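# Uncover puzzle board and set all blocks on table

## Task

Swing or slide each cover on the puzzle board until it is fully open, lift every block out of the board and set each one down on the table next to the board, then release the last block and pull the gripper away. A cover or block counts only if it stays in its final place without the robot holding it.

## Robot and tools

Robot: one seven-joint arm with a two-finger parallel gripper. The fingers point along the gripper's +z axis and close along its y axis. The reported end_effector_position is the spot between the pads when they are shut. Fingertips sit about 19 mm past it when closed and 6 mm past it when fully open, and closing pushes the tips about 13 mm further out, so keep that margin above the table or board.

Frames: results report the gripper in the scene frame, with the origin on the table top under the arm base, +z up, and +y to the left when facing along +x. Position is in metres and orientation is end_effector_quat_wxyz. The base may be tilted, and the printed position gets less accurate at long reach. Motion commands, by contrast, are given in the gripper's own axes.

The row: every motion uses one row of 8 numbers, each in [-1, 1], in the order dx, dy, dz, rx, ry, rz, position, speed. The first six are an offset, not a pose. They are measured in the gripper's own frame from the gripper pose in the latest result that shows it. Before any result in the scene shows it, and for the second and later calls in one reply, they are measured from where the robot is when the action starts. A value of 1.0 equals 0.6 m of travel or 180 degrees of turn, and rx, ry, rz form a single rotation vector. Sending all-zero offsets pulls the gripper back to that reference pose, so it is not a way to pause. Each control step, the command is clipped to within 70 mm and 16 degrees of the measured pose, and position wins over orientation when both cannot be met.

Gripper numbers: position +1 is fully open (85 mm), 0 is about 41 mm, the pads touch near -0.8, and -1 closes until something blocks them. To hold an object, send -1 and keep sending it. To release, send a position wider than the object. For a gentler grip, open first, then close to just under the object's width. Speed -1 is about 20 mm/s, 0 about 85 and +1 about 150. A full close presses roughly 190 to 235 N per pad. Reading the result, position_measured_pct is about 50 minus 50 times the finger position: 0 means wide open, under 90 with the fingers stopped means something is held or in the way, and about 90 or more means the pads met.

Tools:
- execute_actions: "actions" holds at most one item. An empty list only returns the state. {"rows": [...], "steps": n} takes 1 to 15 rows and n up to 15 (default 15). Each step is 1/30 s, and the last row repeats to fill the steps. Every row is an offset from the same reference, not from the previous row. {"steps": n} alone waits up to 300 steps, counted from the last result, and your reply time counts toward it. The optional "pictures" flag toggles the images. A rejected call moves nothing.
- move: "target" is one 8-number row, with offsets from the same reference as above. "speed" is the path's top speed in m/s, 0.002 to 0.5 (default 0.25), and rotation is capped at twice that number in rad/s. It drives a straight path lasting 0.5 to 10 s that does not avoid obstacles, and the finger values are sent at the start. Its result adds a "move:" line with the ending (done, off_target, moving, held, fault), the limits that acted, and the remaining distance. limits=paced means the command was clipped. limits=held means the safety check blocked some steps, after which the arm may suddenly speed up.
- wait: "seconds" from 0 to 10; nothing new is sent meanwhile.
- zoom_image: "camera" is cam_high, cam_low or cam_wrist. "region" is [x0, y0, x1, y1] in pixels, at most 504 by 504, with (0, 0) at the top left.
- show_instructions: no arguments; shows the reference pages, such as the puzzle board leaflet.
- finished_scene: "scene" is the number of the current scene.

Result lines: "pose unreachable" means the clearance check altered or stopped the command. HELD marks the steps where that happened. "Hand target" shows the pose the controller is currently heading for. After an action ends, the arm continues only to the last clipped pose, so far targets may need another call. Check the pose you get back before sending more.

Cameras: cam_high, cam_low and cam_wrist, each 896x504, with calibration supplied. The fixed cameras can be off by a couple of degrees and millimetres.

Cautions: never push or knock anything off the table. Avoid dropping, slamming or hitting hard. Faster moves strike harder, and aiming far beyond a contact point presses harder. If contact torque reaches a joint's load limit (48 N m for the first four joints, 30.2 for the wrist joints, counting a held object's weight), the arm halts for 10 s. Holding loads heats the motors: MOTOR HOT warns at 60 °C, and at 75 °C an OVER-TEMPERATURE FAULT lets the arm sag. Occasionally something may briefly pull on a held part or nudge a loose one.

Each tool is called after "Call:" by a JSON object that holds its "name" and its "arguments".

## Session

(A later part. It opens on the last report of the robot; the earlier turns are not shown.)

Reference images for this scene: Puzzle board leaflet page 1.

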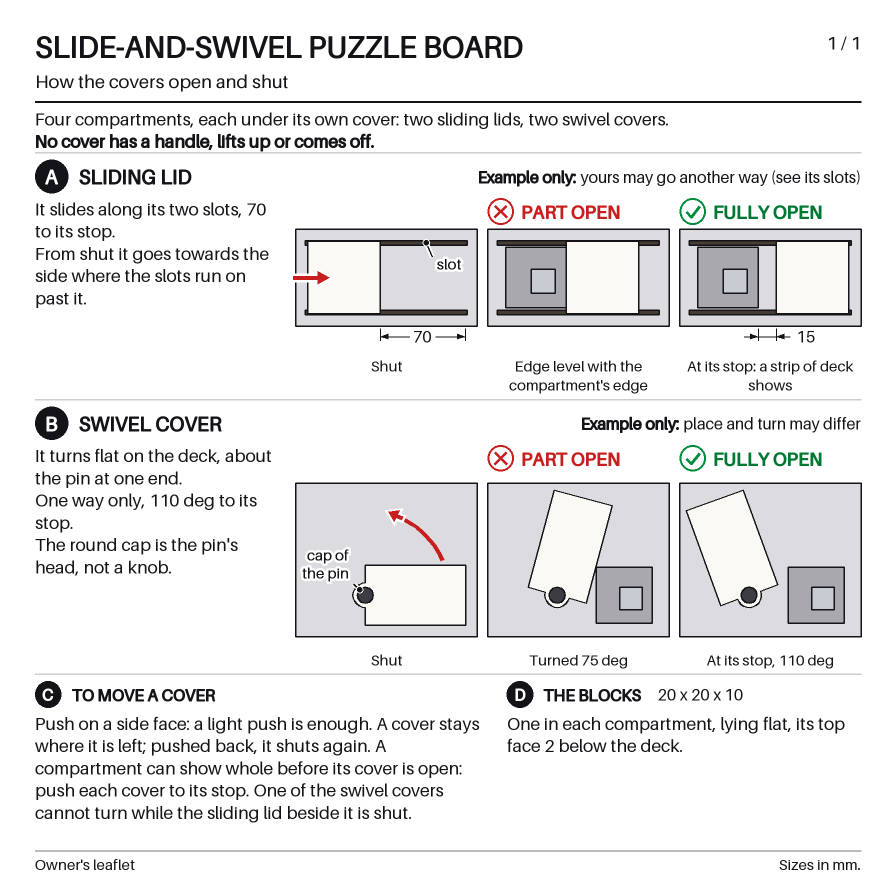

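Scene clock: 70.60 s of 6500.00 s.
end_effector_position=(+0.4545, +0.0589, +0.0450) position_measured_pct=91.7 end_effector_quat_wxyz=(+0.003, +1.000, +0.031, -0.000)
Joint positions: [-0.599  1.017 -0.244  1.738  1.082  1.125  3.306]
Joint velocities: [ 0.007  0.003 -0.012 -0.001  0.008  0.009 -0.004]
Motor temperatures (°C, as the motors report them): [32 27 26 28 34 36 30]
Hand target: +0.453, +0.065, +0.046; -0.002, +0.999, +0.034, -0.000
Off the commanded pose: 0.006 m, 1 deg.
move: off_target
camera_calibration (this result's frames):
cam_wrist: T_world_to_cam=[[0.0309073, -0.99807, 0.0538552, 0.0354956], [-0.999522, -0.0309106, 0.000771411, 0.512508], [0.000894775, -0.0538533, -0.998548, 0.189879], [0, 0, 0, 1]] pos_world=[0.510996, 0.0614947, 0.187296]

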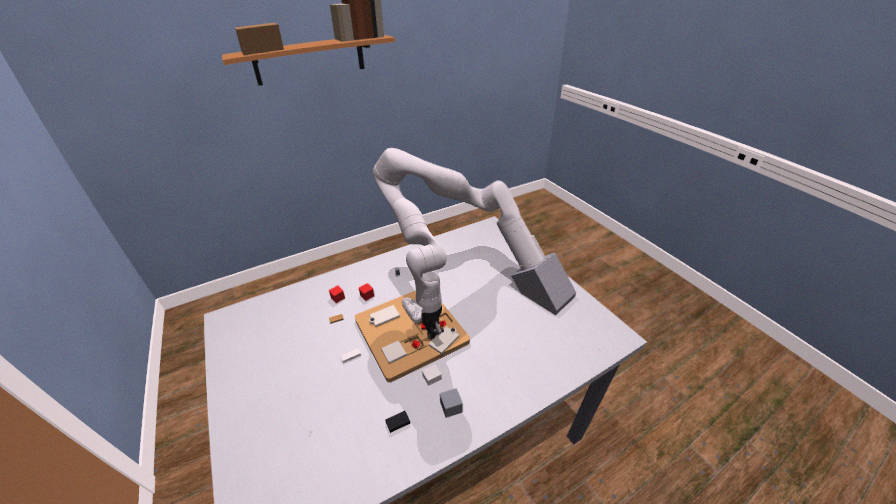

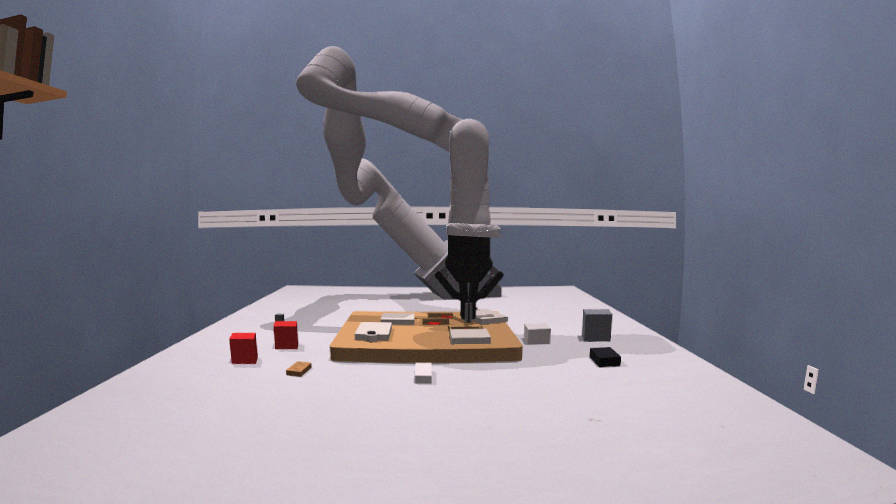

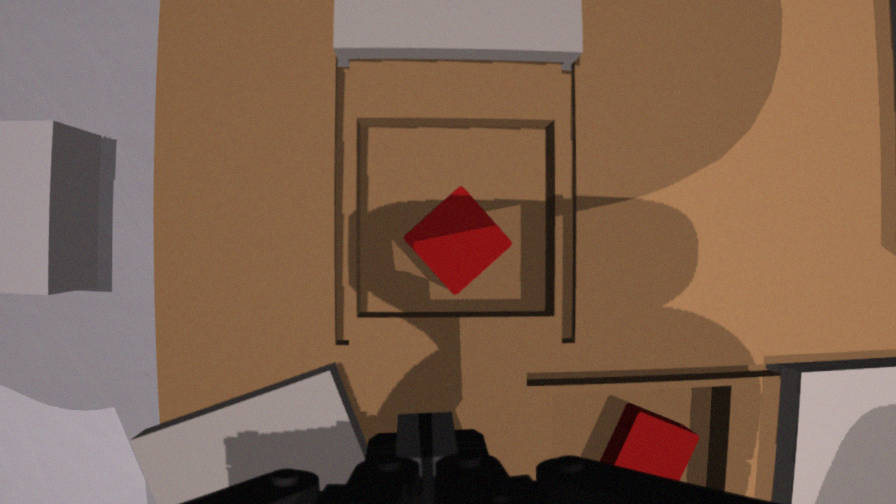

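Call:
{"name": "move", "arguments": {"target": [0,0.012,-0.035,0.002,0,0,-1,0], "speed": 0.1}}

Call:
{"name": "move", "arguments": {"target": [0.1,0.33,0,0,0,0,-1,0]}}

Scene clock: 76.33 s of 6500.00 s.
end_effector_position=(+0.4548, +0.0520, +0.0658) position_measured_pct=91.7 end_effector_quat_wxyz=(-0.000, +1.000, +0.031, -0.000)
Joint positions: [-0.604  0.973 -0.263  1.743  1.051  1.153  3.332]
Joint velocities: [ 0.    -0.005 -0.     0.001  0.001  0.002 -0.   ]
Motor temperatures (°C, as the motors report them): [32 27 26 28 34 36 30]
Hand target: +0.455, +0.052, +0.066; -0.000, +1.000, +0.031, -0.000
Off the commanded pose: 0.000 m, 0 deg.
After step 90, 2.03 s passed at rest.
move: done
camera_calibration (this result's frames):
cam_wrist: T_world_to_cam=[[0.0312536, -0.998373, 0.0476851, 0.0276447], [-0.999511, -0.031228, 0.00128271, 0.512531], [0.000208489, -0.0477018, -0.998862, 0.210377], [0, 0, 0, 1]] pos_world=[0.511373, 0.0536404, 0.208162]

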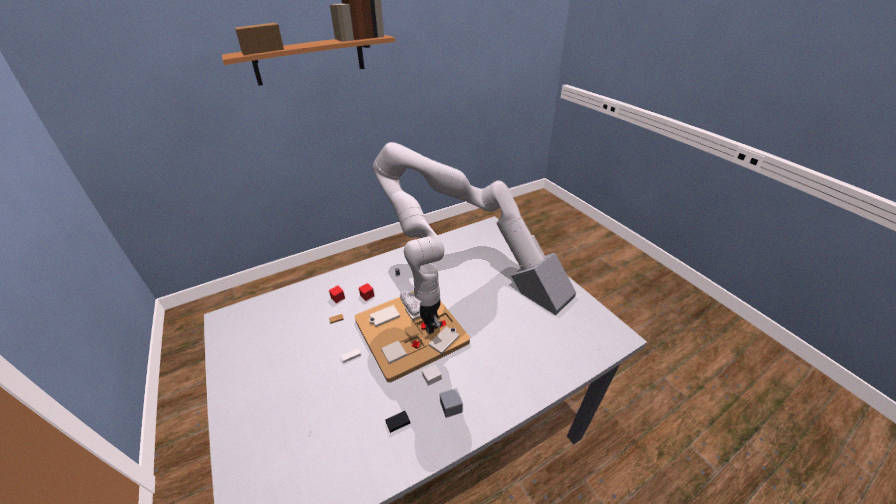

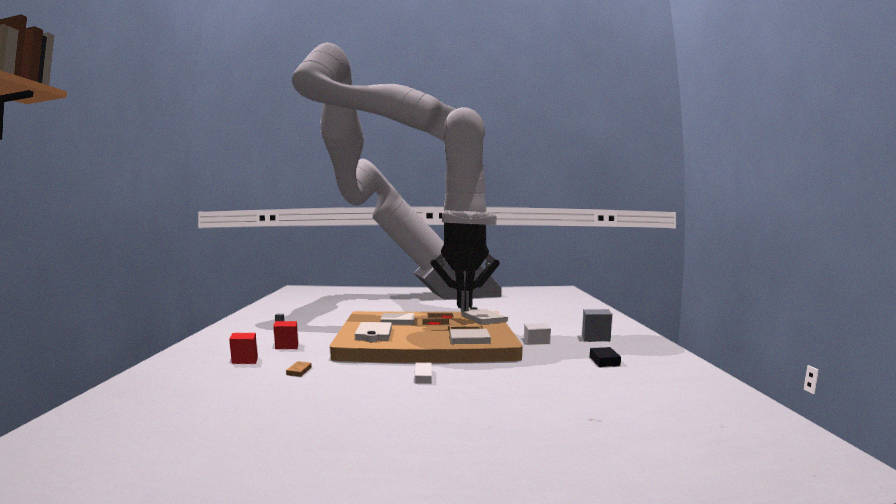

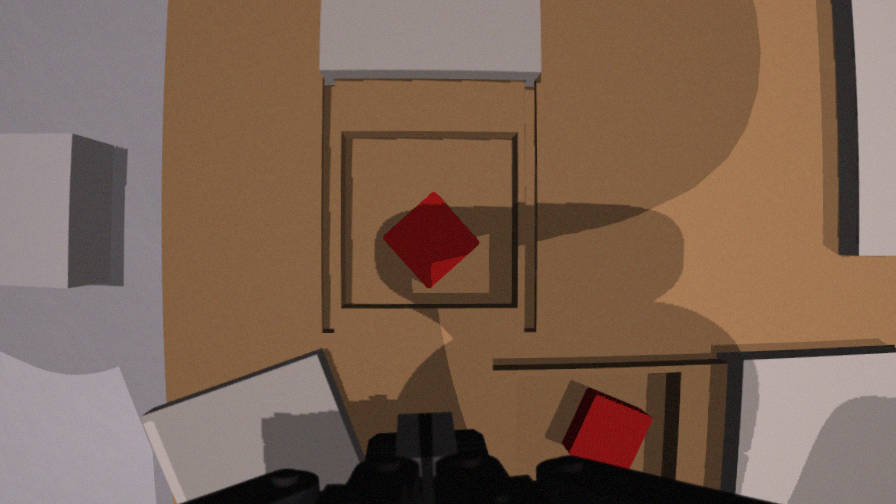

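Scene clock: 77.57 s of 6500.00 s.
end_effector_position=(+0.5265, -0.1419, +0.0657) position_measured_pct=91.7 end_effector_quat_wxyz=(-0.000, +1.000, +0.032, -0.000)
Joint positions: [-0.31   0.679 -0.231  1.719  1.042  1.154  3.787]
Joint velocities: [ 0.005 -0.006  0.004  0.    -0.002 -0.002  0.001]
Motor temperatures (°C, as the motors report them): [32 27 26 28 34 36 30]
Hand target: +0.526, -0.142, +0.066; -0.000, +1.000, +0.031, -0.001
Off the commanded pose: 0.001 m, 0 deg.
move: done
camera_calibration (this result's frames):
cam_wrist: T_world_to_cam=[[0.0321465, -0.998331, 0.0479736, -0.168594], [-0.999483, -0.0321258, 0.00120175, 0.578004], [0.000341453, -0.0479875, -0.998848, 0.200856], [0, 0, 0, 1]] pos_world=[0.583057, -0.140106, 0.208018]

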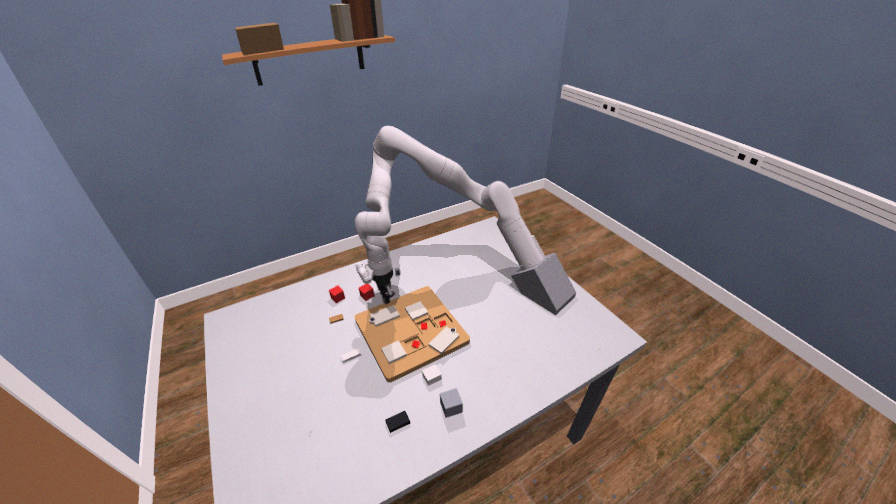

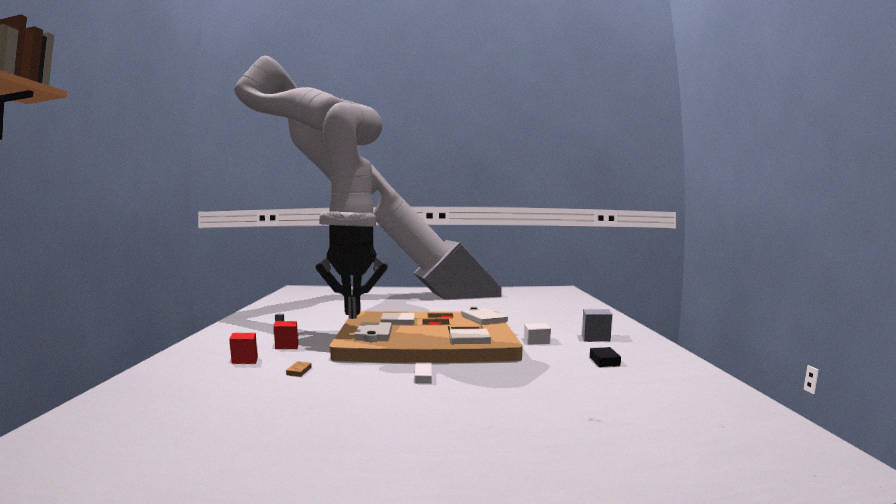

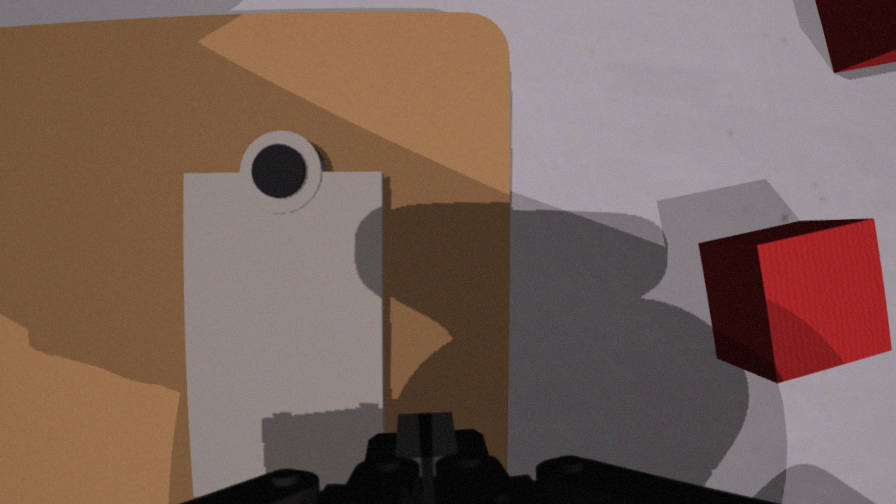

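Call:
{"name": "execute_actions", "arguments": {"actions": []}}

Scene clock: 90.57 s of 6500.00 s.
end_effector_position=(+0.5265, -0.1423, +0.0656) position_measured_pct=91.7 end_effector_quat_wxyz=(-0.000, +1.000, +0.031, -0.001)
Joint positions: [-0.309  0.679 -0.231  1.719  1.042  1.154  3.787]
Joint velocities: [ 0.  0.  0. -0. -0. -0.  0.]
Motor temperatures (°C, as the motors report them): [32 27 26 28 34 36 30]
Hand target: +0.526, -0.142, +0.066; -0.000, +1.000, +0.031, -0.001
Off the commanded pose: 0.001 m, 0 deg.
Steps of this call (steps 1 to 90: nothing new was sent; then 10.00 s passed at rest). Readings (end_effector_position | what the end effector reports):
1: (+0.5265, -0.1420, +0.0657) | position_measured_pct=91.7
2: (+0.5265, -0.1421, +0.0656) | position_measured_pct=91.7
4: (+0.5265, -0.1422, +0.0656) | position_measured_pct=91.7
8: (+0.5265, -0.1423, +0.0656) | position_measured_pct=91.7
90: the state above
camera_calibration (this result's frames):
cam_wrist: T_world_to_cam=[[0.031245, -0.998359, 0.0479889, -0.168551], [-0.999512, -0.0312161, 0.00135129, 0.578143], [0.000148954, -0.0480077, -0.998847, 0.200859], [0, 0, 0, 1]] pos_world=[0.583097, -0.140584, 0.207935]

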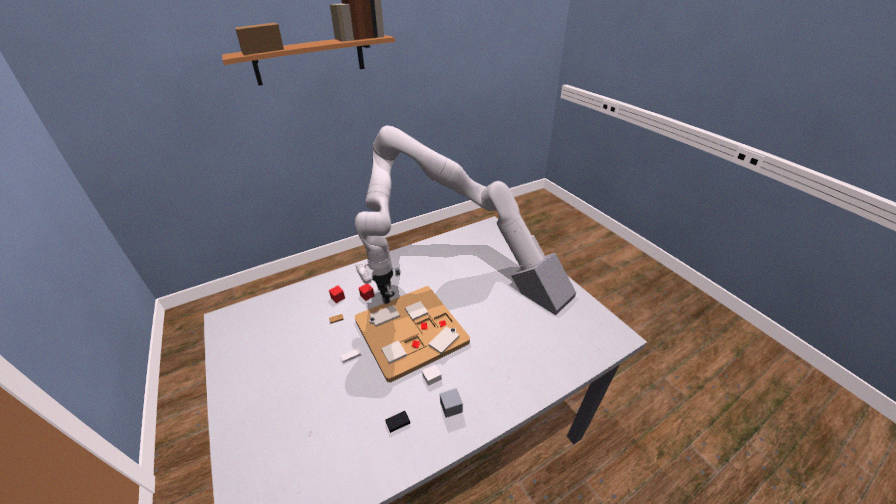

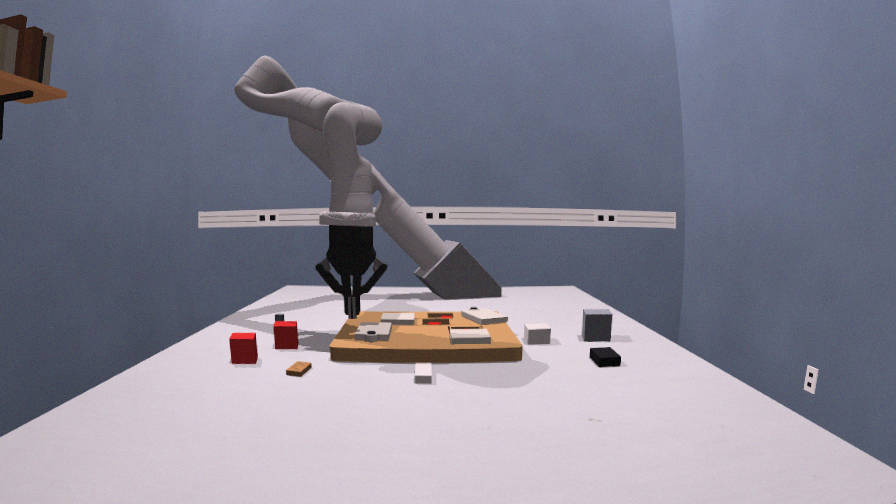

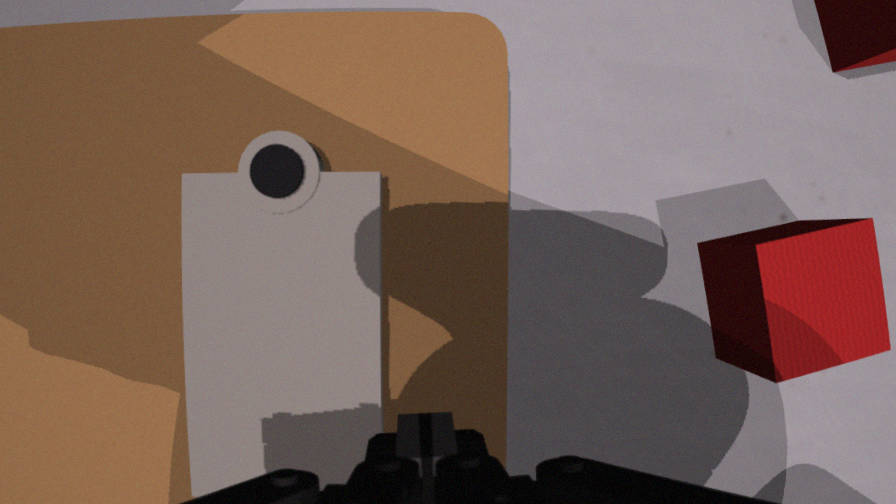

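Call:
{"name": "move", "arguments": {"target": [0.015,0.006,0,0,0,0,-1,0], "speed": 0.1}}

Call:
{"name": "move", "arguments": {"target": [0,0,0.035,0,0,0,-1,0], "speed": 0.06}}

Call:
{"name": "move", "arguments": {"target": [-0.013,-0.066,0,0,0,0,-1,0], "speed": 0.05}}

Call:
{"name": "move", "arguments": {"target": [0.012,-0.062,0,0,0,0,-1,0], "speed": 0.05}}

Call:
{"name": "move", "arguments": {"target": [0.042,-0.047,0,0,0,0,-1,0], "speed": 0.05}}

Scene clock: 97.43 s of 6500.00 s.
end_effector_position=(+0.5357, -0.1454, +0.0657) position_measured_pct=91.7 end_effector_quat_wxyz=(-0.000, +1.000, +0.031, -0.000)
Joint positions: [-0.303  0.686 -0.23   1.686  1.037  1.163  3.815]
Joint velocities: [ 0.     0.001  0.    -0.    -0.    -0.     0.   ]
Motor temperatures (°C, as the motors report them): [32 27 26 28 34 36 30]
Hand target: +0.536, -0.145, +0.066; -0.000, +1.000, +0.031, -0.001
Off the commanded pose: 0.000 m, 0 deg.
After step 90, 3.17 s passed at rest.
move: done
camera_calibration (this result's frames):
cam_wrist: T_world_to_cam=[[0.0312329, -0.998361, 0.0479577, -0.171897], [-0.999512, -0.031208, 0.00126855, 0.587251], [0.00023019, -0.0479739, -0.998849, 0.200723], [0, 0, 0, 1]] pos_world=[0.592287, -0.143659, 0.207991]

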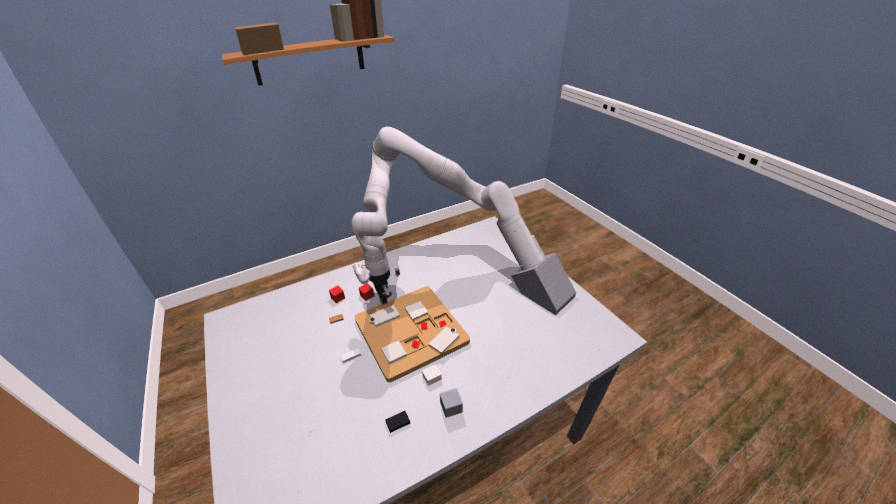

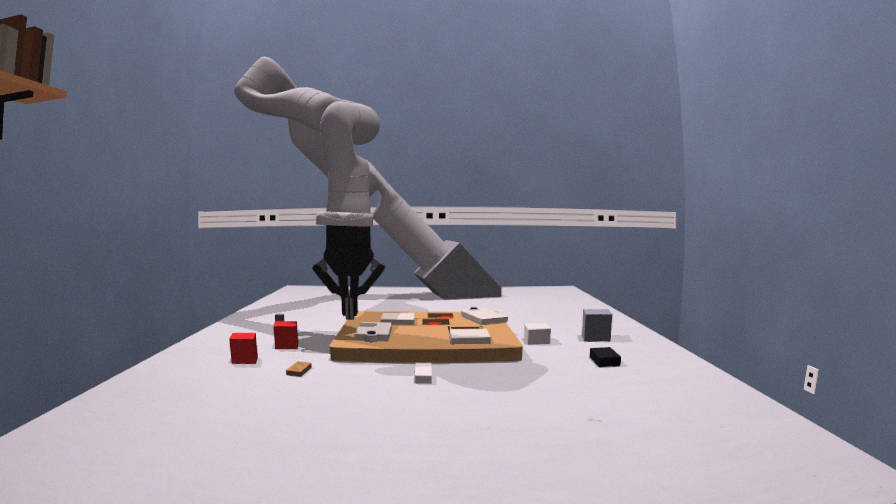

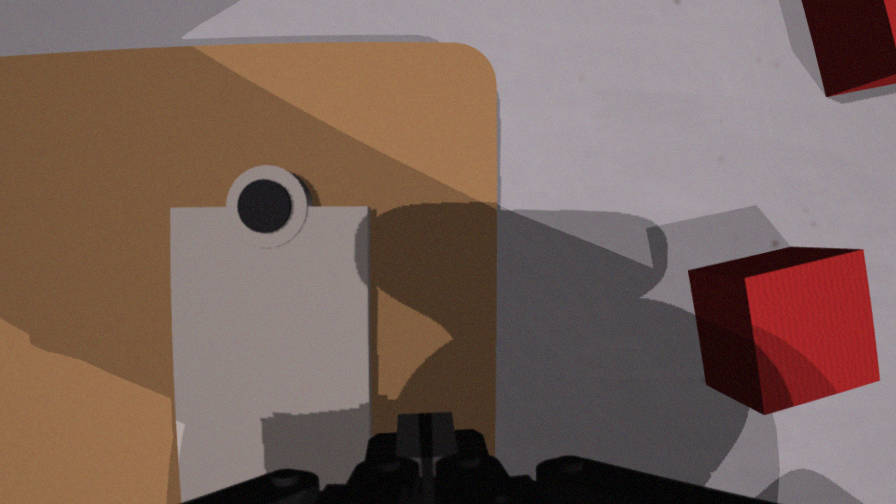

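Scene clock: 98.17 s of 6500.00 s.
end_effector_position=(+0.5358, -0.1454, +0.0448) position_measured_pct=91.7 end_effector_quat_wxyz=(-0.000, +1.000, +0.031, -0.000)
Joint positions: [-0.281  0.711 -0.217  1.697  1.066  1.124  3.799]
Joint velocities: [ 0.001  0.002  0.001  0.    -0.    -0.001  0.   ]
Motor temperatures (°C, as the motors report them): [32 27 26 28 34 36 30]
Hand target: +0.536, -0.145, +0.045; -0.000, +1.000, +0.031, -0.000
Off the commanded pose: 0.000 m, 0 deg.
move: done
camera_calibration (this result's frames):
cam_wrist: T_world_to_cam=[[0.0311523, -0.998361, 0.0480184, -0.170868], [-0.999515, -0.0311406, 0.000993472, 0.587378], [0.000503478, -0.0480261, -0.998846, 0.179697], [0, 0, 0, 1]] pos_world=[0.592326, -0.143667, 0.187111]

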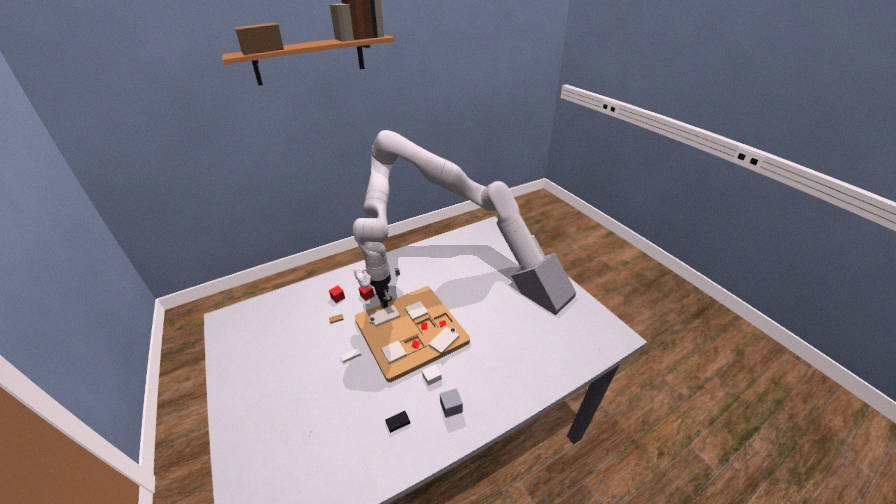

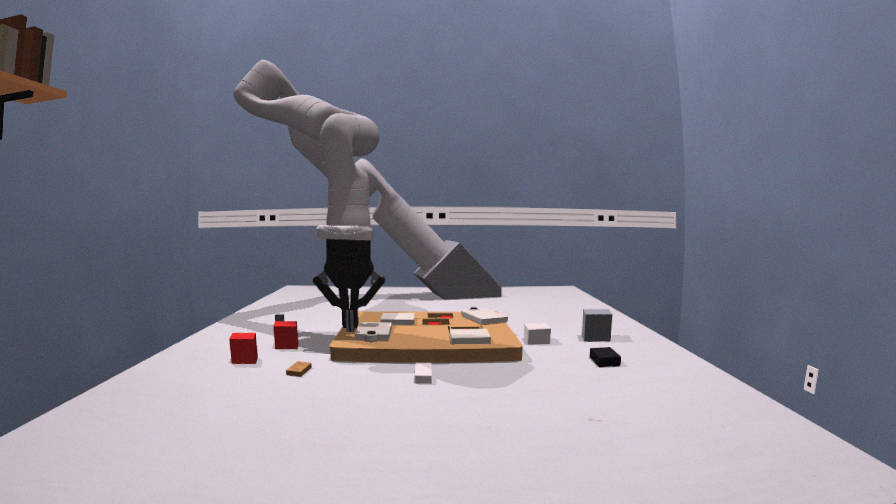

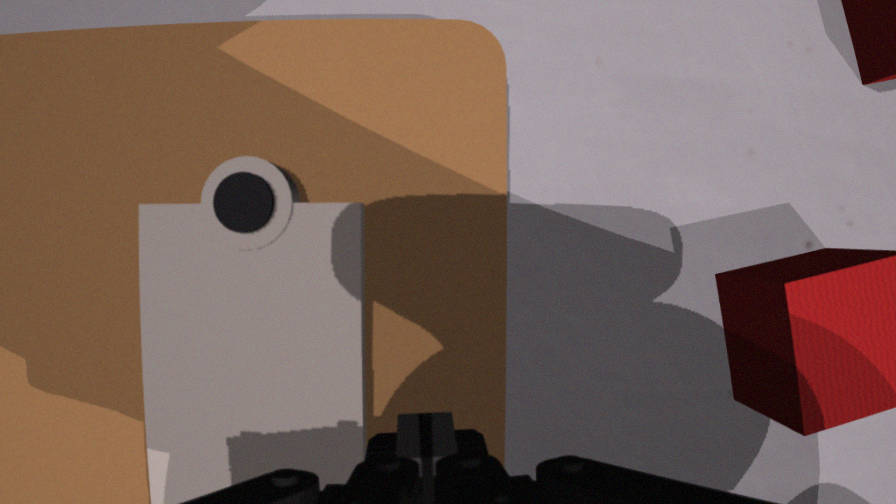

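Scene clock: 99.23 s of 6500.00 s.
end_effector_position=(+0.5257, -0.1066, +0.0448) position_measured_pct=91.7 end_effector_quat_wxyz=(-0.000, +1.000, +0.031, -0.000)
Joint positions: [-0.339  0.762 -0.22   1.714  1.075  1.124  3.702]
Joint velocities: [-0.002  0.003 -0.001  0.     0.001  0.    -0.001]
Motor temperatures (°C, as the motors report them): [32 27 26 28 34 36 30]
Hand target: +0.526, -0.106, +0.045; -0.000, +1.000, +0.031, -0.000
Off the commanded pose: 0.000 m, 0 deg.
move: done
camera_calibration (this result's frames):
cam_wrist: T_world_to_cam=[[0.0305887, -0.998369, 0.0482026, -0.131578], [-0.999532, -0.0305744, 0.00103419, 0.578549], [0.000441269, -0.0482117, -0.998837, 0.181585], [0, 0, 0, 1]] pos_world=[0.582223, -0.10492, 0.187118]

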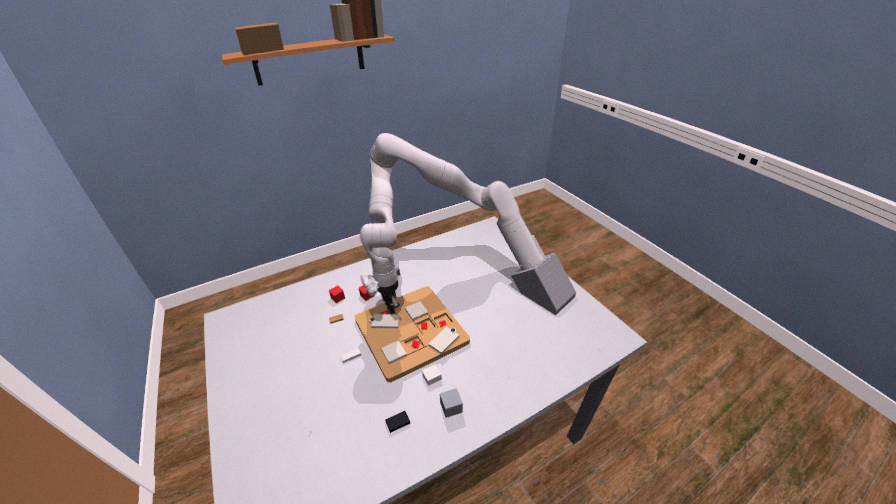

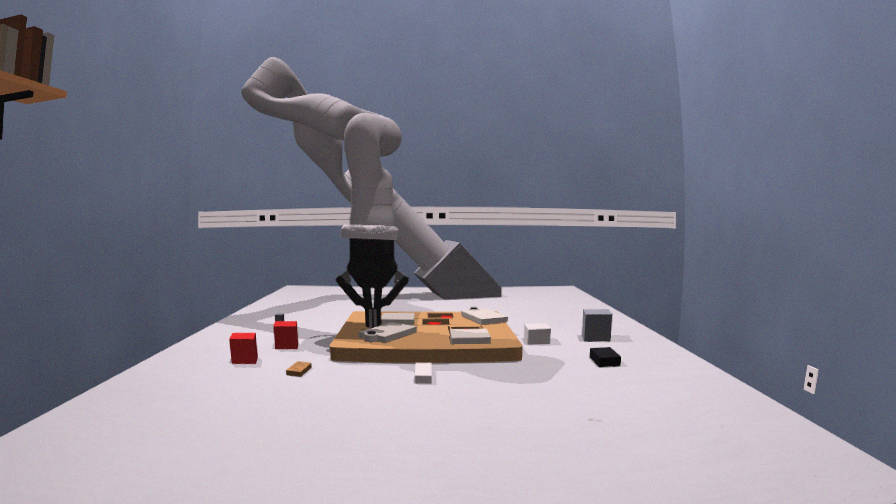

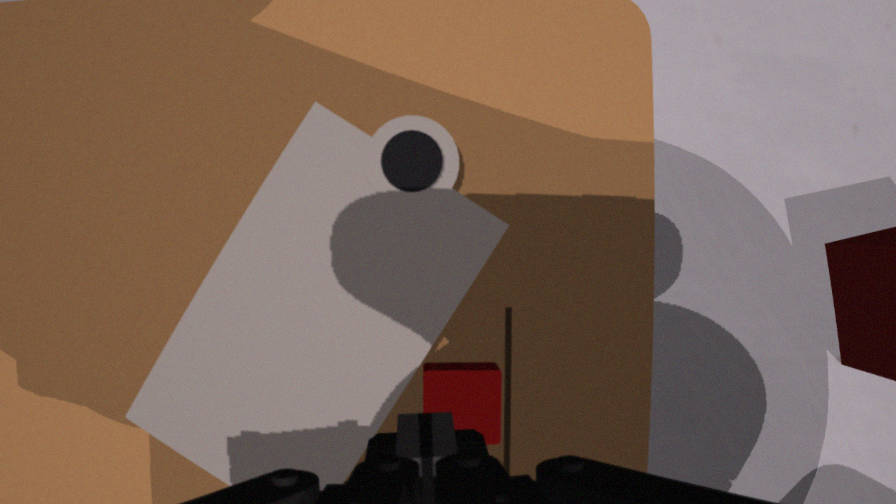

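Scene clock: 100.27 s of 6500.00 s.
end_effector_position=(+0.5306, -0.0694, +0.0448) position_measured_pct=91.7 end_effector_quat_wxyz=(-0.000, +1.000, +0.031, -0.000)
Joint positions: [-0.389  0.831 -0.224  1.666  1.07   1.143  3.657]
Joint velocities: [-0.002  0.003 -0.001 -0.001  0.001  0.    -0.001]
Motor temperatures (°C, as the motors report them): [32 27 26 28 34 36 30]
Hand target: +0.531, -0.069, +0.045; -0.000, +1.000, +0.031, -0.000
Off the commanded pose: 0.000 m, 0 deg.
move: done
camera_calibration (this result's frames):
cam_wrist: T_world_to_cam=[[0.0301132, -0.998379, 0.048302, -0.0942785], [-0.999546, -0.0300903, 0.00120017, 0.584681], [0.000255198, -0.0483162, -0.998832, 0.183486], [0, 0, 0, 1]] pos_world=[0.587208, -0.067667, 0.187124]

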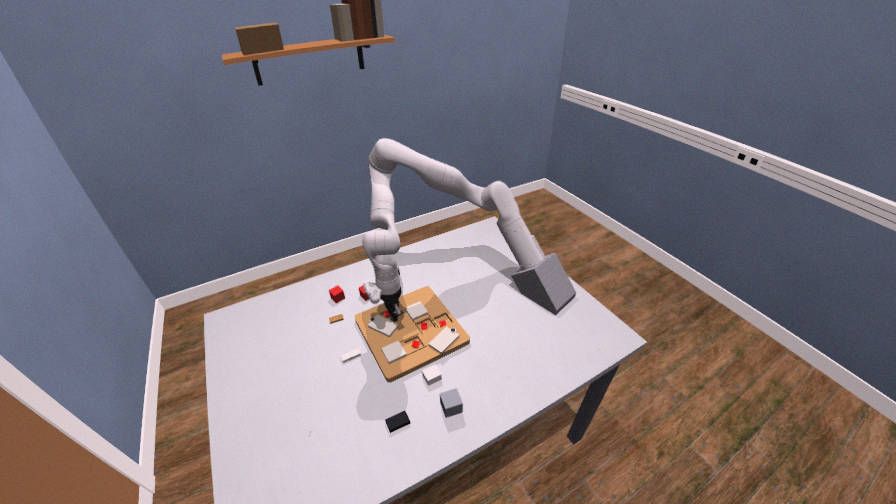

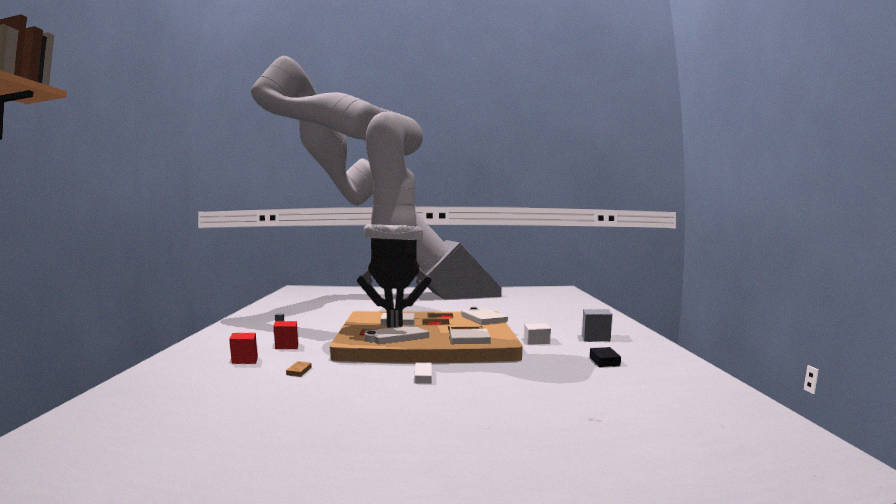

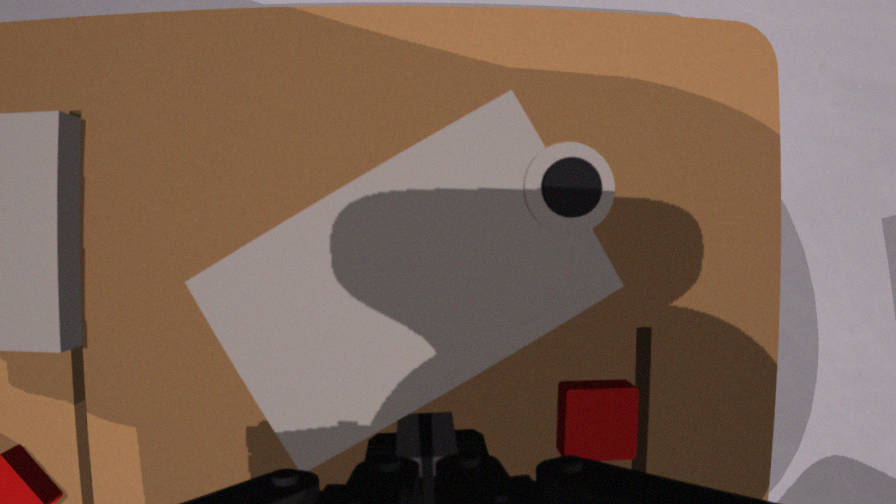

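Scene clock: 101.30 s of 6500.00 s.
end_effector_position=(+0.5541, -0.0400, +0.0449) position_measured_pct=91.7 end_effector_quat_wxyz=(-0.000, +1.000, +0.030, -0.001)
Joint positions: [-0.418  0.907 -0.227  1.548  1.054  1.182  3.683]
Joint velocities: [-0.001  0.004 -0.    -0.002 -0.    -0.     0.   ]
Motor temperatures (°C, as the motors report them): [32 27 26 28 34 36 30]
Hand target: +0.554, -0.040, +0.045; -0.000, +1.000, +0.031, -0.001
Off the commanded pose: 0.000 m, 0 deg.
move: done
camera_calibration (this result's frames):
cam_wrist: T_world_to_cam=[[0.0297793, -0.998392, 0.0482265, -0.0654497], [-0.999556, -0.0297505, 0.00131518, 0.609024], [0.0001217, -0.0482443, -0.998836, 0.185066], [0, 0, 0, 1]] pos_world=[0.610681, -0.0382973, 0.187206]

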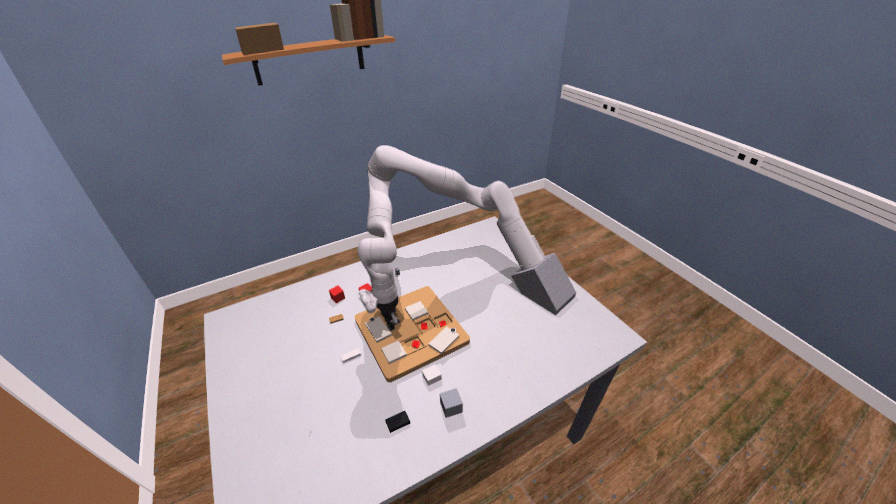

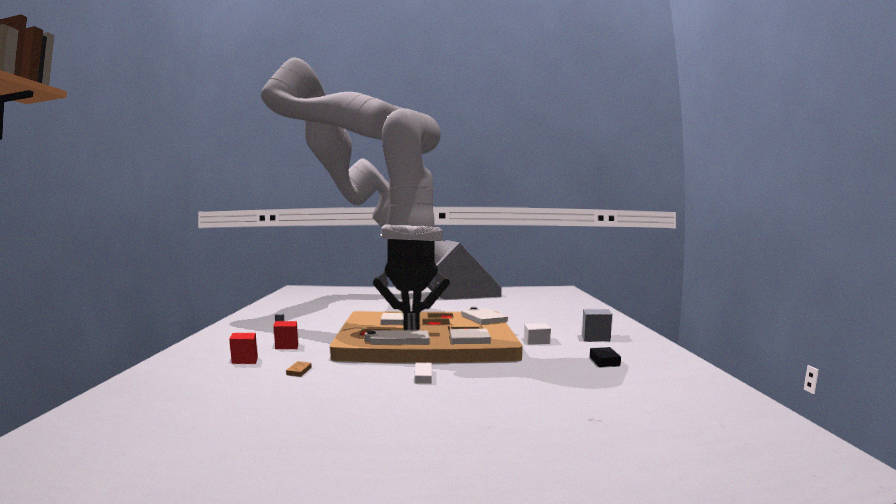

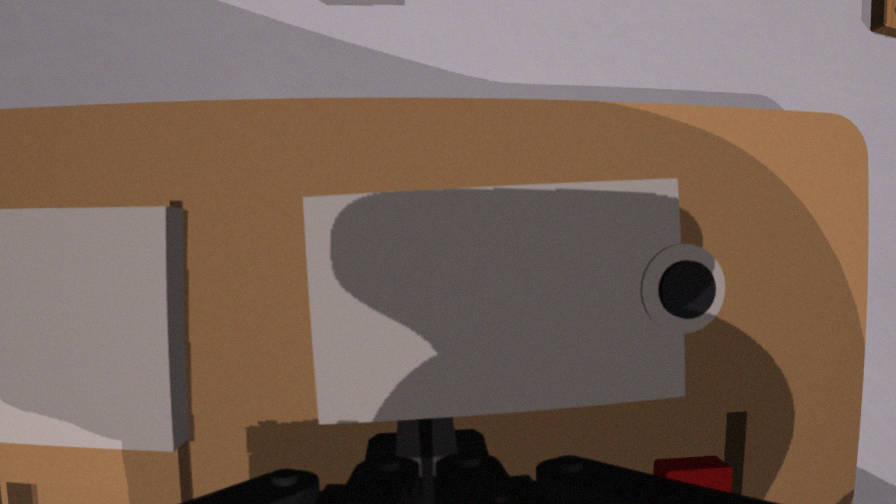

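Call:
{"name": "move", "arguments": {"target": [0.042,0,0,0,0,0,-1,0], "speed": 0.03}}

Scene clock: 107.67 s of 6500.00 s.
end_effector_position=(+0.5773, -0.0380, +0.0445) position_measured_pct=91.7 end_effector_quat_wxyz=(+0.000, +1.000, +0.031, -0.003)
Joint positions: [-0.413  0.94  -0.228  1.449  1.038  1.214  3.75 ]
Joint velocities: [-0.     0.003  0.001 -0.003  0.001 -0.001  0.001]
Motor temperatures (°C, as the motors report them): [32 28 26 28 34 36 30]
Hand target: +0.579, -0.039, +0.045; -0.000, +1.000, +0.030, -0.001
Off the commanded pose: 0.002 m, 0 deg.
After step 90, 2.30 s passed at rest.
move: done
camera_calibration (this result's frames):
cam_wrist: T_world_to_cam=[[0.031775, -0.998322, 0.0484005, -0.0652898], [-0.999488, -0.0315552, 0.00529921, 0.631996], [-0.00376304, -0.0485441, -0.998814, 0.187007], [0, 0, 0, 1]] pos_world=[0.634451, -0.0361594, 0.186597]

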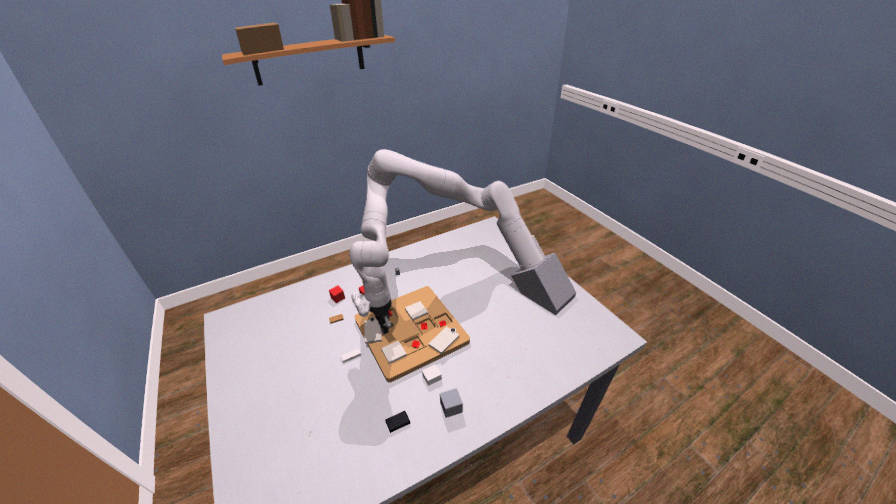

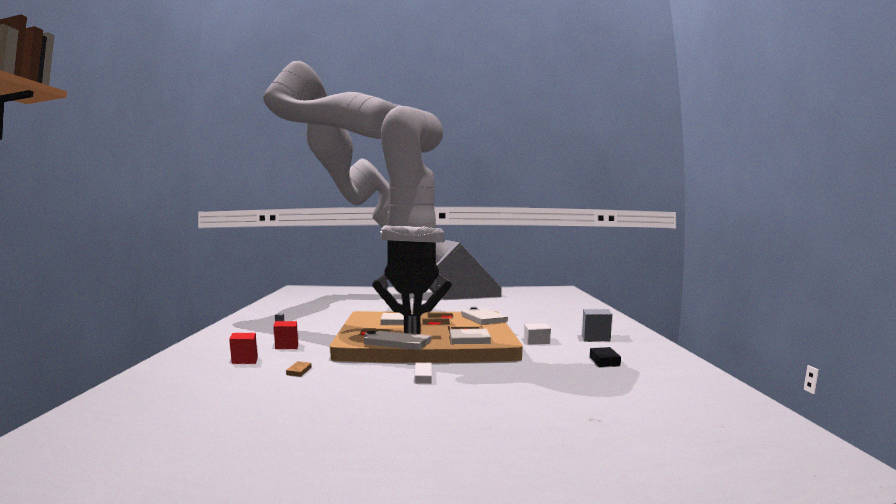

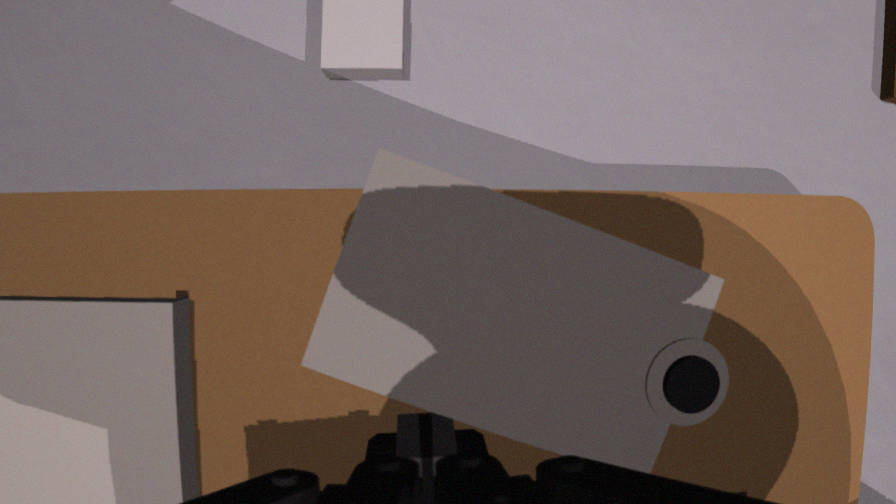

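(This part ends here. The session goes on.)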